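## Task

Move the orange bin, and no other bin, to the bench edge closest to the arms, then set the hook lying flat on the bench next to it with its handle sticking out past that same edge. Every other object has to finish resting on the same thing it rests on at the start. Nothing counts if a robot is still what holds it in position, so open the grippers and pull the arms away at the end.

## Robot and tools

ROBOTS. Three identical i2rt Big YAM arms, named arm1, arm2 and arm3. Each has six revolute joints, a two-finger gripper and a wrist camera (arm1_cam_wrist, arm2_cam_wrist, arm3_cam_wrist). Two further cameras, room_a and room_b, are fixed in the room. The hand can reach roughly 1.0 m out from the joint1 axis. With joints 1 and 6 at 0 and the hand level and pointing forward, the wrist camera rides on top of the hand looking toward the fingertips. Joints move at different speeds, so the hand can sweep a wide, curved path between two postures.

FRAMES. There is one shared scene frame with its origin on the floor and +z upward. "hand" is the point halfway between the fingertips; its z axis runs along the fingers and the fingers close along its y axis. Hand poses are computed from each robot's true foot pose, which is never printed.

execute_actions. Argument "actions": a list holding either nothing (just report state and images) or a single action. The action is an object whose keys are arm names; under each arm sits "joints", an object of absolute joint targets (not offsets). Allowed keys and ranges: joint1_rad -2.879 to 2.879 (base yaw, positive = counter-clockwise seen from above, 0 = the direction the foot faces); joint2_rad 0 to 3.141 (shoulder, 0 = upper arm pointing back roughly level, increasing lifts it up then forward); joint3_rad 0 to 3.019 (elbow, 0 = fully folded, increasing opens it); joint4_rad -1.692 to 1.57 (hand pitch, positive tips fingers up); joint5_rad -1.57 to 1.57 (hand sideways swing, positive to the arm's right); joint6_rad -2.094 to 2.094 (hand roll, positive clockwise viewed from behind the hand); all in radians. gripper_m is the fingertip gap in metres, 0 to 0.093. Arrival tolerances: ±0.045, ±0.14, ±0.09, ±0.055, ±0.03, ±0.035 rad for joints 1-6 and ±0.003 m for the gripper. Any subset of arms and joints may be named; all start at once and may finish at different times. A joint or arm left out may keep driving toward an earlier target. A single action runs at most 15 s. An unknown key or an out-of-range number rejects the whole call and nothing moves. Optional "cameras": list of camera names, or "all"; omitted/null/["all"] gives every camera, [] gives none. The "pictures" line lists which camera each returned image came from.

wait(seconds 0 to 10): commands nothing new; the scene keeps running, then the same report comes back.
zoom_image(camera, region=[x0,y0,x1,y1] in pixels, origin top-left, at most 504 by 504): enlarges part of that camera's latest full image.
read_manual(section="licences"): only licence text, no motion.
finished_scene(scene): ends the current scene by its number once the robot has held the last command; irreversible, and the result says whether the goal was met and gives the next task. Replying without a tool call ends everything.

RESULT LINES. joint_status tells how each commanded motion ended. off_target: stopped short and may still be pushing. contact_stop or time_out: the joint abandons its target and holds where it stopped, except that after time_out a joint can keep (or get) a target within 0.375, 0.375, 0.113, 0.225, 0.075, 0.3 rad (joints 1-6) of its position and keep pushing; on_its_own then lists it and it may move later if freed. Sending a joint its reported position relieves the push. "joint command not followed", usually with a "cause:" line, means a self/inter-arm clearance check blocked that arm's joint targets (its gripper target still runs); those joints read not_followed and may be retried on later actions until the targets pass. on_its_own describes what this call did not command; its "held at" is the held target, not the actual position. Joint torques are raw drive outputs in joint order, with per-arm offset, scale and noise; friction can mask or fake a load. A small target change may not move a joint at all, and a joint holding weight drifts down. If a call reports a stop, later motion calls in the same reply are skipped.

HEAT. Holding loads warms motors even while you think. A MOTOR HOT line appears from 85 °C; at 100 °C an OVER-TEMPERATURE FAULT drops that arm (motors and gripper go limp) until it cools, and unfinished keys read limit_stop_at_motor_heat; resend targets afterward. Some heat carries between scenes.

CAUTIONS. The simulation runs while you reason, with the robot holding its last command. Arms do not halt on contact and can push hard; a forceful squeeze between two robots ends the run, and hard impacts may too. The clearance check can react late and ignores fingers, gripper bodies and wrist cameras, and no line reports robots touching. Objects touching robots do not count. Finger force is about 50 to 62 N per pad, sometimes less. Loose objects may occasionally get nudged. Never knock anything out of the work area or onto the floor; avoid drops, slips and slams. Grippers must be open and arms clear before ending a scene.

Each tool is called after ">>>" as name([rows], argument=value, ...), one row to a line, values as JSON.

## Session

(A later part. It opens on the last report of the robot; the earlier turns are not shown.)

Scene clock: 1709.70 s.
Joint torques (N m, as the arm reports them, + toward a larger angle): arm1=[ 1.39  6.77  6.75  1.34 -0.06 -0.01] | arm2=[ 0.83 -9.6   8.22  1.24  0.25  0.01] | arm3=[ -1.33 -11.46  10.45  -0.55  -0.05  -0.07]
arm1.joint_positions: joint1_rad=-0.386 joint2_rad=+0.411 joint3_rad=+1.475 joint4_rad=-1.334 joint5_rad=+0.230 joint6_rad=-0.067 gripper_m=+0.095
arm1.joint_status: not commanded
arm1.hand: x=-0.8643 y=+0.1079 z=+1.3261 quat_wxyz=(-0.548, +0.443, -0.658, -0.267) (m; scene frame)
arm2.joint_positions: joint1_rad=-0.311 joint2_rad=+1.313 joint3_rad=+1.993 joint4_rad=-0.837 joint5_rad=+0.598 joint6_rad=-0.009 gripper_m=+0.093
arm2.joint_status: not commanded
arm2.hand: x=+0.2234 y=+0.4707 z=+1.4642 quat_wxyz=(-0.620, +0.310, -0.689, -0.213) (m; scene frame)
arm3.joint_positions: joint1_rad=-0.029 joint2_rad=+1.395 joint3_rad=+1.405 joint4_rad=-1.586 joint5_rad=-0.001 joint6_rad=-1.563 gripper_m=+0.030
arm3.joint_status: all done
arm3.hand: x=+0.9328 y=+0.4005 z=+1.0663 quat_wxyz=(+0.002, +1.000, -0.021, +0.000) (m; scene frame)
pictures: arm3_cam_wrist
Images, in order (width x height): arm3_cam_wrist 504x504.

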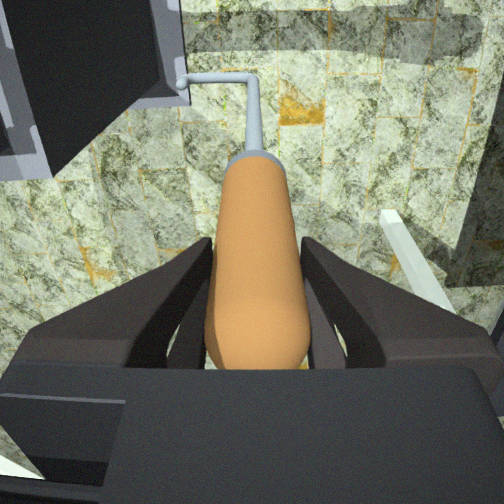

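>>> execute_actions([
  {"arm3": {"joints": {"joint6_rad": -0.2}}},
], cameras=[])

>>> execute_actions([
  {"arm3": {"joints": {"joint1_rad": 0.21, "joint6_rad": 1.59}}},
], cameras=["arm3_cam_wrist"])

>>> execute_actions([
  {"arm3": {"joints": {"joint4_rad": 1.0}}},
], cameras=["arm3_cam_wrist", "room_a"])

Scene clock: 1734.97 s.
Joint torques (N m, as the arm reports them, + toward a larger angle): arm1=[ 1.66  7.07  6.76  1.35 -0.05  0.  ] | arm2=[ 0.81 -9.56  8.23  1.24  0.26  0.01] | arm3=[ -1.32 -11.78  10.46  -0.4    0.02   0.1 ]
arm1.joint_positions: joint1_rad=-0.386 joint2_rad=+0.411 joint3_rad=+1.475 joint4_rad=-1.334 joint5_rad=+0.230 joint6_rad=-0.067 gripper_m=+0.095
arm1.joint_status: not commanded
arm1.hand: x=-0.8643 y=+0.1079 z=+1.3261 quat_wxyz=(-0.548, +0.443, -0.658, -0.267) (m; scene frame)
arm2.joint_positions: joint1_rad=-0.311 joint2_rad=+1.313 joint3_rad=+1.993 joint4_rad=-0.837 joint5_rad=+0.598 joint6_rad=-0.009 gripper_m=+0.093
arm2.joint_status: not commanded
arm2.hand: x=+0.2234 y=+0.4707 z=+1.4642 quat_wxyz=(-0.620, +0.310, -0.689, -0.213) (m; scene frame)
arm3.joint_positions: joint1_rad=-0.029 joint2_rad=+1.395 joint3_rad=+1.405 joint4_rad=-1.586 joint5_rad=-0.001 joint6_rad=-0.210 gripper_m=+0.030
arm3.joint_status: all done
arm3.hand: x=+0.9328 y=+0.4005 z=+1.0663 quat_wxyz=(+0.001, +0.767, -0.642, +0.001) (m; scene frame)
pictures: none
No camera images: the call's "cameras" was empty. Leave "cameras" out to get every camera's image.

Scene clock: 1737.23 s.
Joint torques (N m, as the arm reports them, + toward a larger angle): arm1=[ 1.42  7.05  6.76  1.29 -0.05  0.  ] | arm2=[ 0.84 -9.63  8.24  1.26  0.26  0.01] | arm3=[ -1.04 -11.67  10.37  -0.52   0.16   0.08]
arm1.joint_positions: joint1_rad=-0.386 joint2_rad=+0.411 joint3_rad=+1.475 joint4_rad=-1.334 joint5_rad=+0.230 joint6_rad=-0.067 gripper_m=+0.095
arm1.joint_status: not commanded
arm1.hand: x=-0.8643 y=+0.1079 z=+1.3261 quat_wxyz=(-0.548, +0.443, -0.658, -0.267) (m; scene frame)
arm2.joint_positions: joint1_rad=-0.311 joint2_rad=+1.313 joint3_rad=+1.993 joint4_rad=-0.837 joint5_rad=+0.598 joint6_rad=-0.009 gripper_m=+0.093
arm2.joint_status: not commanded
arm2.hand: x=+0.2234 y=+0.4707 z=+1.4642 quat_wxyz=(-0.620, +0.310, -0.689, -0.213) (m; scene frame)
arm3.joint_positions: joint1_rad=+0.217 joint2_rad=+1.395 joint3_rad=+1.405 joint4_rad=-1.586 joint5_rad=-0.002 joint6_rad=+1.580 gripper_m=+0.030
arm3.joint_status: all done
arm3.hand: x=+0.8341 y=+0.3918 z=+1.0662 quat_wxyz=(+0.000, +0.101, -0.995, +0.002) (m; scene frame)
pictures: arm3_cam_wrist
Images, in order (width x height): arm3_cam_wrist 504x504.

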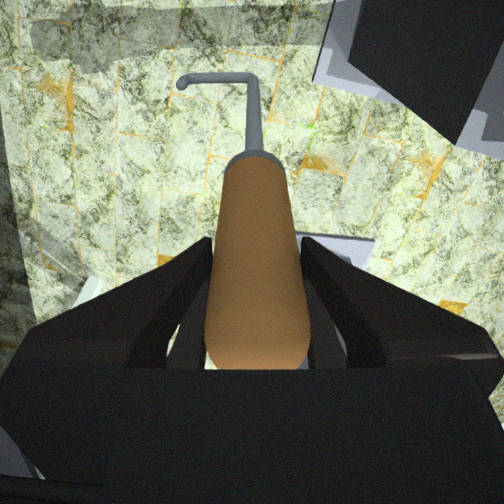

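Scene clock: 1739.43 s.
Joint torques (N m, as the arm reports them, + toward a larger angle): arm1=[ 1.52  7.13  6.77  1.29 -0.03 -0.03] | arm2=[ 0.93 -9.63  8.23  1.23  0.25  0.01] | arm3=[ -1.38 -11.94  10.92   1.63  -0.01   0.02]
arm1.joint_positions: joint1_rad=-0.386 joint2_rad=+0.411 joint3_rad=+1.475 joint4_rad=-1.334 joint5_rad=+0.230 joint6_rad=-0.067 gripper_m=+0.095
arm1.joint_status: not commanded
arm1.hand: x=-0.8643 y=+0.1079 z=+1.3261 quat_wxyz=(-0.548, +0.443, -0.658, -0.267) (m; scene frame)
arm2.joint_positions: joint1_rad=-0.311 joint2_rad=+1.313 joint3_rad=+1.993 joint4_rad=-0.837 joint5_rad=+0.598 joint6_rad=-0.009 gripper_m=+0.093
arm2.joint_status: not commanded
arm2.hand: x=+0.2234 y=+0.4707 z=+1.4642 quat_wxyz=(-0.620, +0.310, -0.689, -0.213) (m; scene frame)
arm3.joint_positions: joint1_rad=+0.217 joint2_rad=+1.400 joint3_rad=+1.405 joint4_rad=+0.963 joint5_rad=-0.002 joint6_rad=+1.581 gripper_m=+0.029
arm3.joint_status: all done
arm3.hand: x=+0.8036 y=+0.5308 z=+1.5128 quat_wxyz=(+0.106, +0.031, -0.295, -0.949) (m; scene frame)
pictures: arm3_cam_wrist, room_a
Images, in order (width x height): arm3_cam_wrist 504x504, room_a 504x504.

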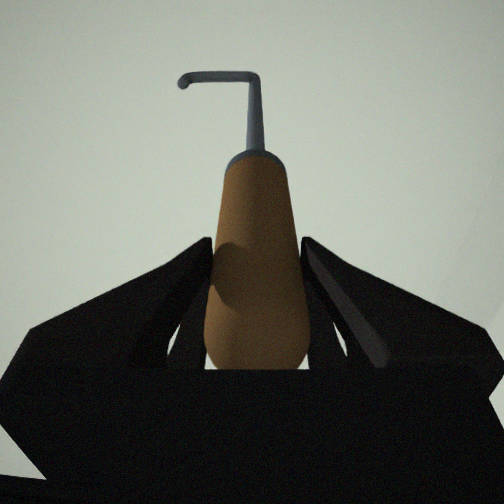

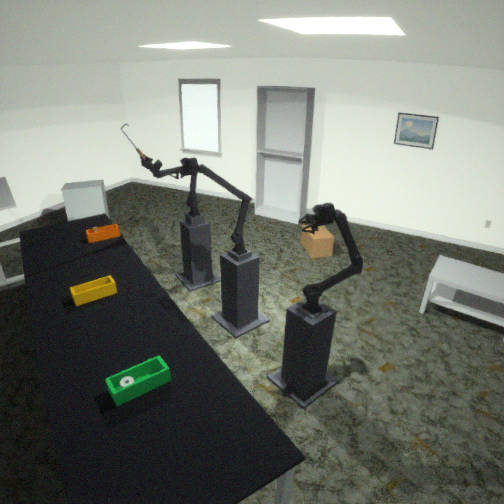

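>>> execute_actions([
  {"arm3": {"joints": {"joint2_rad": 2.25}}},
], cameras=["arm2_cam_wrist", "arm3_cam_wrist"])

Scene clock: 1744.50 s.
Joint torques (N m, as the arm reports them, + toward a larger angle): arm1=[ 1.4   7.03  6.8   1.36 -0.05  0.  ] | arm2=[ 0.85 -9.73  8.22  1.23  0.25  0.  ] | arm3=[ -1.09 -23.27  10.61   3.61   0.07  -0.03]
arm1.joint_positions: joint1_rad=-0.386 joint2_rad=+0.411 joint3_rad=+1.475 joint4_rad=-1.334 joint5_rad=+0.230 joint6_rad=-0.067 gripper_m=+0.095
arm1.joint_status: not commanded
arm1.hand: x=-0.8643 y=+0.1079 z=+1.3261 quat_wxyz=(-0.548, +0.443, -0.658, -0.267) (m; scene frame)
arm2.joint_positions: joint1_rad=-0.311 joint2_rad=+1.313 joint3_rad=+1.993 joint4_rad=-0.837 joint5_rad=+0.598 joint6_rad=-0.009 gripper_m=+0.093
arm2.joint_status: not commanded
arm2.hand: x=+0.2234 y=+0.4707 z=+1.4642 quat_wxyz=(-0.620, +0.310, -0.689, -0.213) (m; scene frame)
arm3.joint_positions: joint1_rad=+0.217 joint2_rad=+2.301 joint3_rad=+1.374 joint4_rad=+0.942 joint5_rad=-0.002 joint6_rad=+1.583 gripper_m=+0.030
arm3.joint_status: all done
arm3.hand: x=+0.7509 y=+0.7804 z=+0.8591 quat_wxyz=(+0.080, +0.071, -0.698, -0.709) (m; scene frame)
pictures: arm2_cam_wrist, arm3_cam_wrist
Images, in order (width x height): arm2_cam_wrist 504x504, arm3_cam_wrist 504x504.

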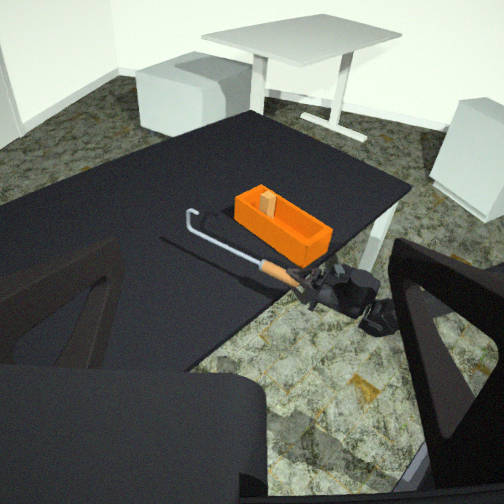

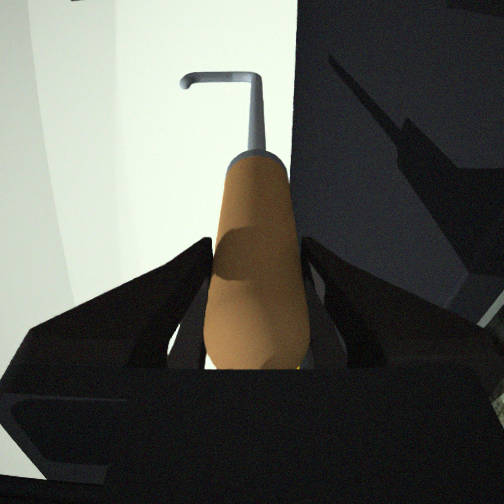

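>>> execute_actions([
  {"arm3": {"joints": {"joint2_rad": 2.30, "joint5_rad": 0.24}}},
], cameras=["arm2_cam_wrist", "arm3_cam_wrist"])

Scene clock: 1756.00 s.
Joint torques (N m, as the arm reports them, + toward a larger angle): arm1=[ 1.61  7.02  6.82  1.33 -0.04 -0.02] | arm2=[ 0.81 -9.53  8.21  1.23  0.26  0.01] | arm3=[ -1.31 -21.27  10.44   3.55   0.11  -0.03]
arm1.joint_positions: joint1_rad=-0.386 joint2_rad=+0.411 joint3_rad=+1.475 joint4_rad=-1.334 joint5_rad=+0.230 joint6_rad=-0.067 gripper_m=+0.095
arm1.joint_status: not commanded
arm1.hand: x=-0.8643 y=+0.1079 z=+1.3261 quat_wxyz=(-0.548, +0.443, -0.658, -0.267) (m; scene frame)
arm2.joint_positions: joint1_rad=-0.311 joint2_rad=+1.313 joint3_rad=+1.993 joint4_rad=-0.837 joint5_rad=+0.598 joint6_rad=-0.009 gripper_m=+0.093
arm2.joint_status: not commanded
arm2.hand: x=+0.2234 y=+0.4707 z=+1.4642 quat_wxyz=(-0.620, +0.310, -0.689, -0.213) (m; scene frame)
arm3.joint_positions: joint1_rad=+0.212 joint2_rad=+2.323 joint3_rad=+1.374 joint4_rad=+0.942 joint5_rad=+0.239 joint6_rad=+1.583 gripper_m=+0.030
arm3.joint_status: all done
arm3.hand: x=+0.7960 y=+0.7833 z=+0.8423 quat_wxyz=(-0.008, -0.015, -0.708, -0.706) (m; scene frame)
pictures: arm2_cam_wrist, arm3_cam_wrist
Images, in order (width x height): arm2_cam_wrist 504x504, arm3_cam_wrist 504x504.

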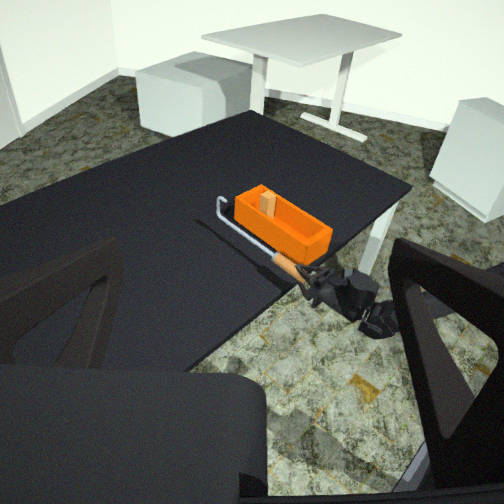

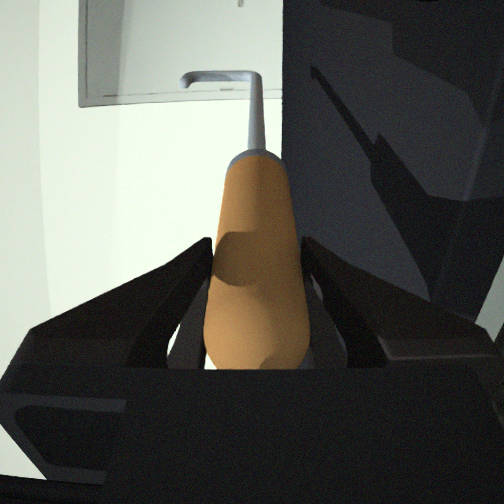

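>>> execute_actions([
  {"arm3": {"joints": {"joint2_rad": 2.345}}},
], cameras=["arm2_cam_wrist", "arm3_cam_wrist"])

Scene clock: 1761.27 s.
Joint torques (N m, as the arm reports them, + toward a larger angle): arm1=[ 1.62  7.1   6.82  1.34 -0.05  0.  ] | arm2=[ 0.85 -9.57  8.24  1.23  0.26  0.  ] | arm3=[ -1.25 -21.65  10.29   3.5    0.07  -0.03]
arm1.joint_positions: joint1_rad=-0.386 joint2_rad=+0.411 joint3_rad=+1.475 joint4_rad=-1.334 joint5_rad=+0.230 joint6_rad=-0.067 gripper_m=+0.095
arm1.joint_status: not commanded
arm1.hand: x=-0.8643 y=+0.1079 z=+1.3261 quat_wxyz=(-0.548, +0.443, -0.658, -0.267) (m; scene frame)
arm2.joint_positions: joint1_rad=-0.311 joint2_rad=+1.313 joint3_rad=+1.993 joint4_rad=-0.837 joint5_rad=+0.598 joint6_rad=-0.009 gripper_m=+0.093
arm2.joint_status: not commanded
arm2.hand: x=+0.2234 y=+0.4707 z=+1.4642 quat_wxyz=(-0.620, +0.310, -0.689, -0.213) (m; scene frame)
arm3.joint_positions: joint1_rad=+0.212 joint2_rad=+2.377 joint3_rad=+1.374 joint4_rad=+0.942 joint5_rad=+0.239 joint6_rad=+1.583 gripper_m=+0.030
arm3.joint_status: all done
arm3.hand: x=+0.7972 y=+0.7779 z=+0.8006 quat_wxyz=(-0.012, -0.011, -0.727, -0.687) (m; scene frame)
pictures: arm2_cam_wrist, arm3_cam_wrist
Images, in order (width x height): arm2_cam_wrist 504x504, arm3_cam_wrist 504x504.

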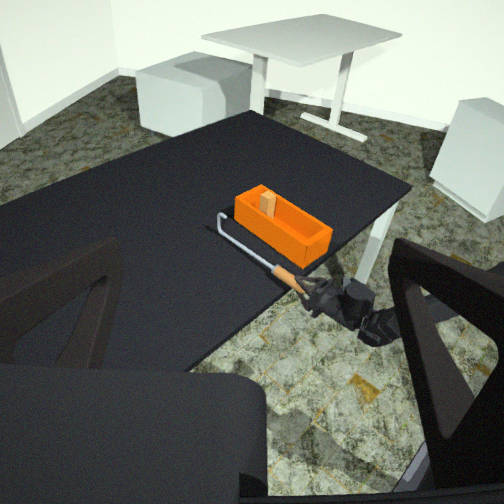

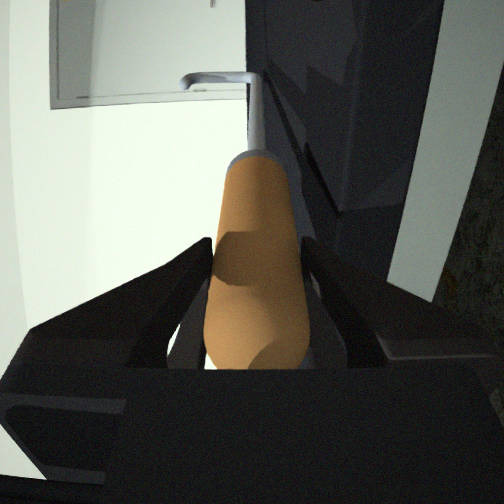

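>>> execute_actions([
  {"arm3": {"joints": {"joint2_rad": 2.365}}},
], cameras=["arm3_cam_wrist"])

Scene clock: 1767.77 s.
Joint torques (N m, as the arm reports them, + toward a larger angle): arm1=[ 1.43  7.08  6.76  1.31 -0.06 -0.01] | arm2=[ 0.86 -9.66  8.23  1.24  0.25  0.  ] | arm3=[ -0.99 -20.63  10.13   3.49   0.06  -0.03]
arm1.joint_positions: joint1_rad=-0.386 joint2_rad=+0.411 joint3_rad=+1.475 joint4_rad=-1.334 joint5_rad=+0.230 joint6_rad=-0.067 gripper_m=+0.095
arm1.joint_status: not commanded
arm1.hand: x=-0.8643 y=+0.1079 z=+1.3261 quat_wxyz=(-0.548, +0.443, -0.658, -0.267) (m; scene frame)
arm2.joint_positions: joint1_rad=-0.311 joint2_rad=+1.313 joint3_rad=+1.993 joint4_rad=-0.837 joint5_rad=+0.598 joint6_rad=-0.009 gripper_m=+0.093
arm2.joint_status: not commanded
arm2.hand: x=+0.2234 y=+0.4707 z=+1.4642 quat_wxyz=(-0.620, +0.310, -0.689, -0.213) (m; scene frame)
arm3.joint_positions: joint1_rad=+0.212 joint2_rad=+2.381 joint3_rad=+1.374 joint4_rad=+0.942 joint5_rad=+0.239 joint6_rad=+1.583 gripper_m=+0.030
arm3.joint_status: all done
arm3.hand: x=+0.7973 y=+0.7774 z=+0.7971 quat_wxyz=(-0.013, -0.010, -0.728, -0.685) (m; scene frame)
pictures: arm3_cam_wrist
Images, in order (width x height): arm3_cam_wrist 504x504.

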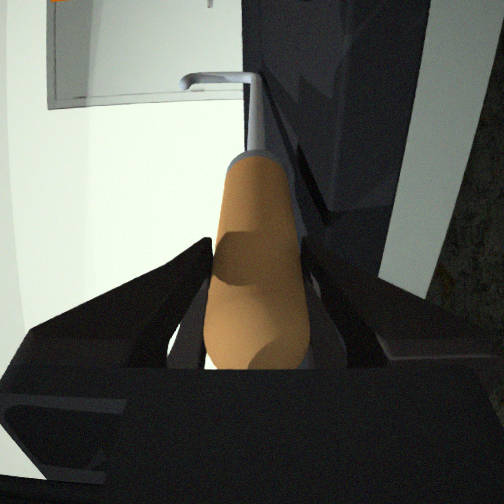

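>>> execute_actions([
  {"arm3": {"joints": {"joint3_rad": 1.41, "joint4_rad": 0.965, "joint6_rad": 0.01}}},
], cameras=["arm2_cam_wrist", "arm3_cam_wrist"])

Scene clock: 1775.13 s.
Joint torques (N m, as the arm reports them, + toward a larger angle): arm1=[ 1.38  7.05  6.75  1.37 -0.05  0.  ] | arm2=[ 0.83 -9.67  8.22  1.24  0.25  0.  ] | arm3=[ -1.03 -21.17   8.09   2.38   0.11  -0.09]
arm1.joint_positions: joint1_rad=-0.386 joint2_rad=+0.411 joint3_rad=+1.475 joint4_rad=-1.334 joint5_rad=+0.230 joint6_rad=-0.067 gripper_m=+0.095
arm1.joint_status: not commanded
arm1.hand: x=-0.8643 y=+0.1079 z=+1.3261 quat_wxyz=(-0.548, +0.443, -0.658, -0.267) (m; scene frame)
arm2.joint_positions: joint1_rad=-0.311 joint2_rad=+1.313 joint3_rad=+1.993 joint4_rad=-0.837 joint5_rad=+0.598 joint6_rad=-0.009 gripper_m=+0.093
arm2.joint_status: not commanded
arm2.hand: x=+0.2234 y=+0.4707 z=+1.4642 quat_wxyz=(-0.620, +0.310, -0.689, -0.213) (m; scene frame)
arm3.joint_positions: joint1_rad=+0.212 joint2_rad=+2.382 joint3_rad=+1.374 joint4_rad=+0.939 joint5_rad=+0.238 joint6_rad=+0.019 gripper_m=+0.030
arm3.joint_status: all done
arm3.hand: x=+0.7971 y=+0.7773 z=+0.7961 quat_wxyz=(-0.491, +0.507, -0.524, -0.476) (m; scene frame)
pictures: arm2_cam_wrist, arm3_cam_wrist
Images, in order (width x height): arm2_cam_wrist 504x504, arm3_cam_wrist 504x504.

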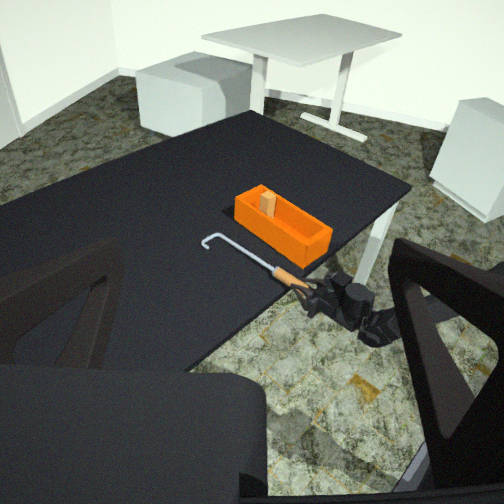

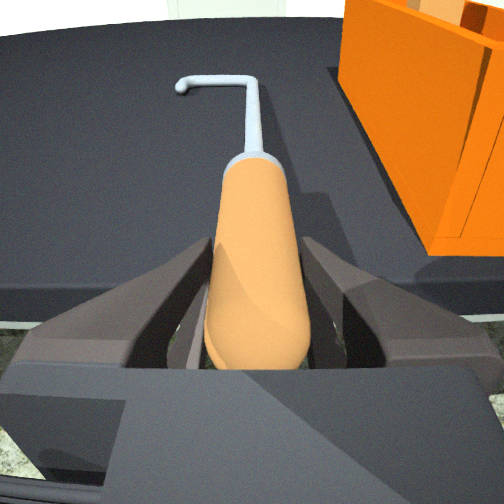

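>>> execute_actions([
  {"arm3": {"joints": {"gripper_m": 0.085}}},
], cameras=["arm2_cam_wrist", "arm3_cam_wrist"])

Scene clock: 1785.13 s.
Joint torques (N m, as the arm reports them, + toward a larger angle): arm1=[ 1.48  7.01  6.76  1.39 -0.06  0.01] | arm2=[ 0.79 -9.58  8.21  1.23  0.25  0.01] | arm3=[ -1.23 -21.     8.06   2.26   0.11  -0.08]
arm1.joint_positions: joint1_rad=-0.386 joint2_rad=+0.411 joint3_rad=+1.475 joint4_rad=-1.334 joint5_rad=+0.230 joint6_rad=-0.067 gripper_m=+0.095
arm1.joint_status: not commanded
arm1.hand: x=-0.8643 y=+0.1079 z=+1.3261 quat_wxyz=(-0.548, +0.443, -0.658, -0.267) (m; scene frame)
arm2.joint_positions: joint1_rad=-0.311 joint2_rad=+1.313 joint3_rad=+1.993 joint4_rad=-0.837 joint5_rad=+0.598 joint6_rad=-0.009 gripper_m=+0.093
arm2.joint_status: not commanded
arm2.hand: x=+0.2234 y=+0.4707 z=+1.4642 quat_wxyz=(-0.620, +0.310, -0.689, -0.213) (m; scene frame)
arm3.joint_positions: joint1_rad=+0.212 joint2_rad=+2.381 joint3_rad=+1.374 joint4_rad=+0.944 joint5_rad=+0.238 joint6_rad=+0.019 gripper_m=+0.085
arm3.joint_status: all done
arm3.hand: x=+0.7971 y=+0.7775 z=+0.7979 quat_wxyz=(-0.492, +0.506, -0.523, -0.478) (m; scene frame)
pictures: arm2_cam_wrist, arm3_cam_wrist
Images, in order (width x height): arm2_cam_wrist 504x504, arm3_cam_wrist 504x504.

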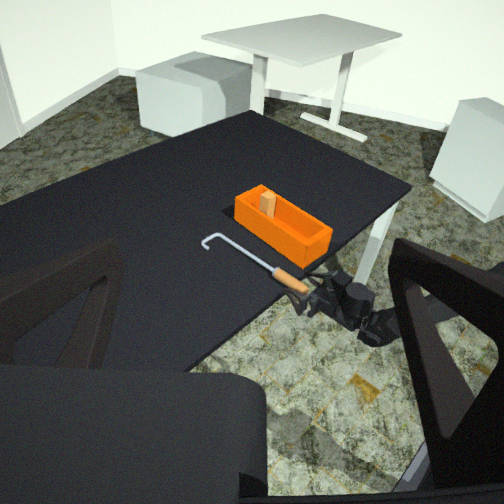

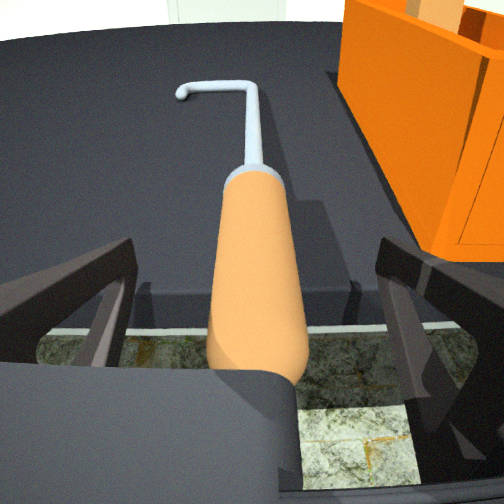

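>>> execute_actions([
  {"arm3": {"joints": {"joint2_rad": 1.75, "joint3_rad": 0.75}}},
])

Scene clock: 1798.37 s.
Joint torques (N m, as the arm reports them, + toward a larger angle): arm1=[ 1.63  7.19  6.81  1.38 -0.05  0.  ] | arm2=[ 0.82 -9.57  8.21  1.24  0.25  0.01] | arm3=[ -1.03 -11.7    6.     1.69   0.09  -0.09]
arm1.joint_positions: joint1_rad=-0.386 joint2_rad=+0.411 joint3_rad=+1.475 joint4_rad=-1.334 joint5_rad=+0.230 joint6_rad=-0.067 gripper_m=+0.095
arm1.joint_status: not commanded
arm1.hand: x=-0.8643 y=+0.1079 z=+1.3261 quat_wxyz=(-0.548, +0.443, -0.658, -0.267) (m; scene frame)
arm2.joint_positions: joint1_rad=-0.311 joint2_rad=+1.313 joint3_rad=+1.993 joint4_rad=-0.837 joint5_rad=+0.598 joint6_rad=-0.009 gripper_m=+0.093
arm2.joint_status: not commanded
arm2.hand: x=+0.2234 y=+0.4707 z=+1.4642 quat_wxyz=(-0.620, +0.310, -0.689, -0.213) (m; scene frame)
arm3.joint_positions: joint1_rad=+0.212 joint2_rad=+1.742 joint3_rad=+0.749 joint4_rad=+0.955 joint5_rad=+0.238 joint6_rad=+0.019 gripper_m=+0.085
arm3.joint_status: all done
arm3.hand: x=+0.8350 y=+0.5961 z=+0.9561 quat_wxyz=(-0.497, +0.498, -0.519, -0.486) (m; scene frame)
pictures: arm1_cam_wrist, arm2_cam_wrist, arm3_cam_wrist, room_a, room_b
Images, in order (width x height): arm1_cam_wrist 504x504, arm2_cam_wrist 504x504, arm3_cam_wrist 504x504, room_a 504x504, room_b 504x504.

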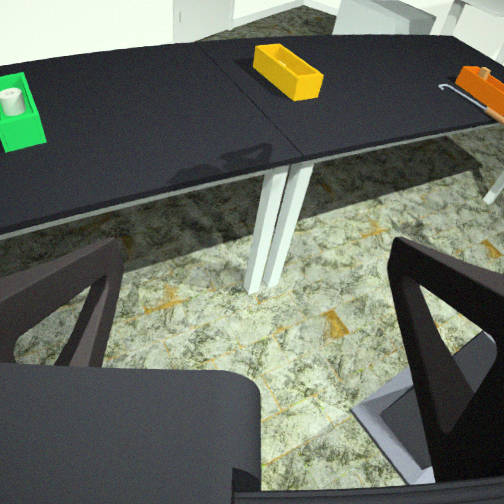

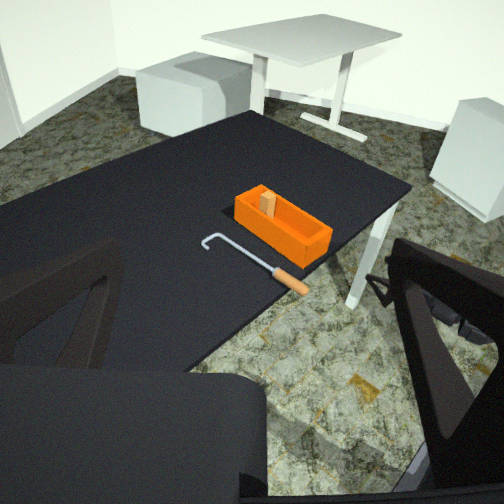

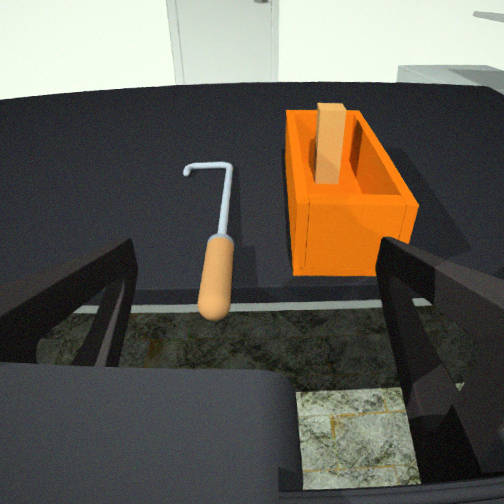

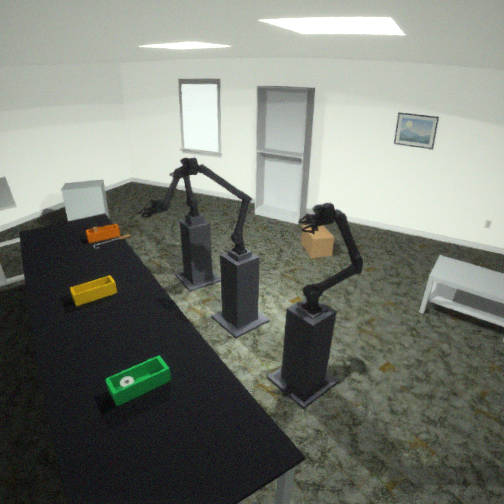

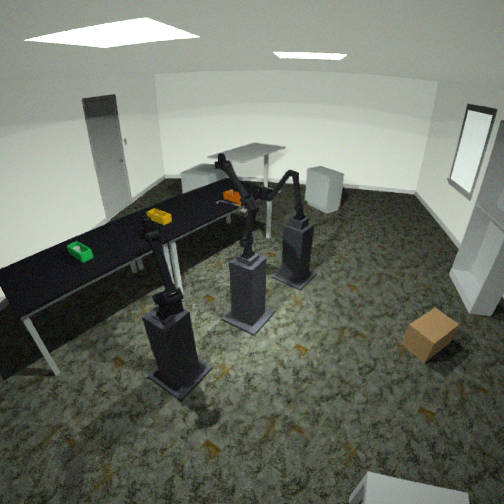

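>>> finished_scene(scene=1)

The scene is finished: the task was done.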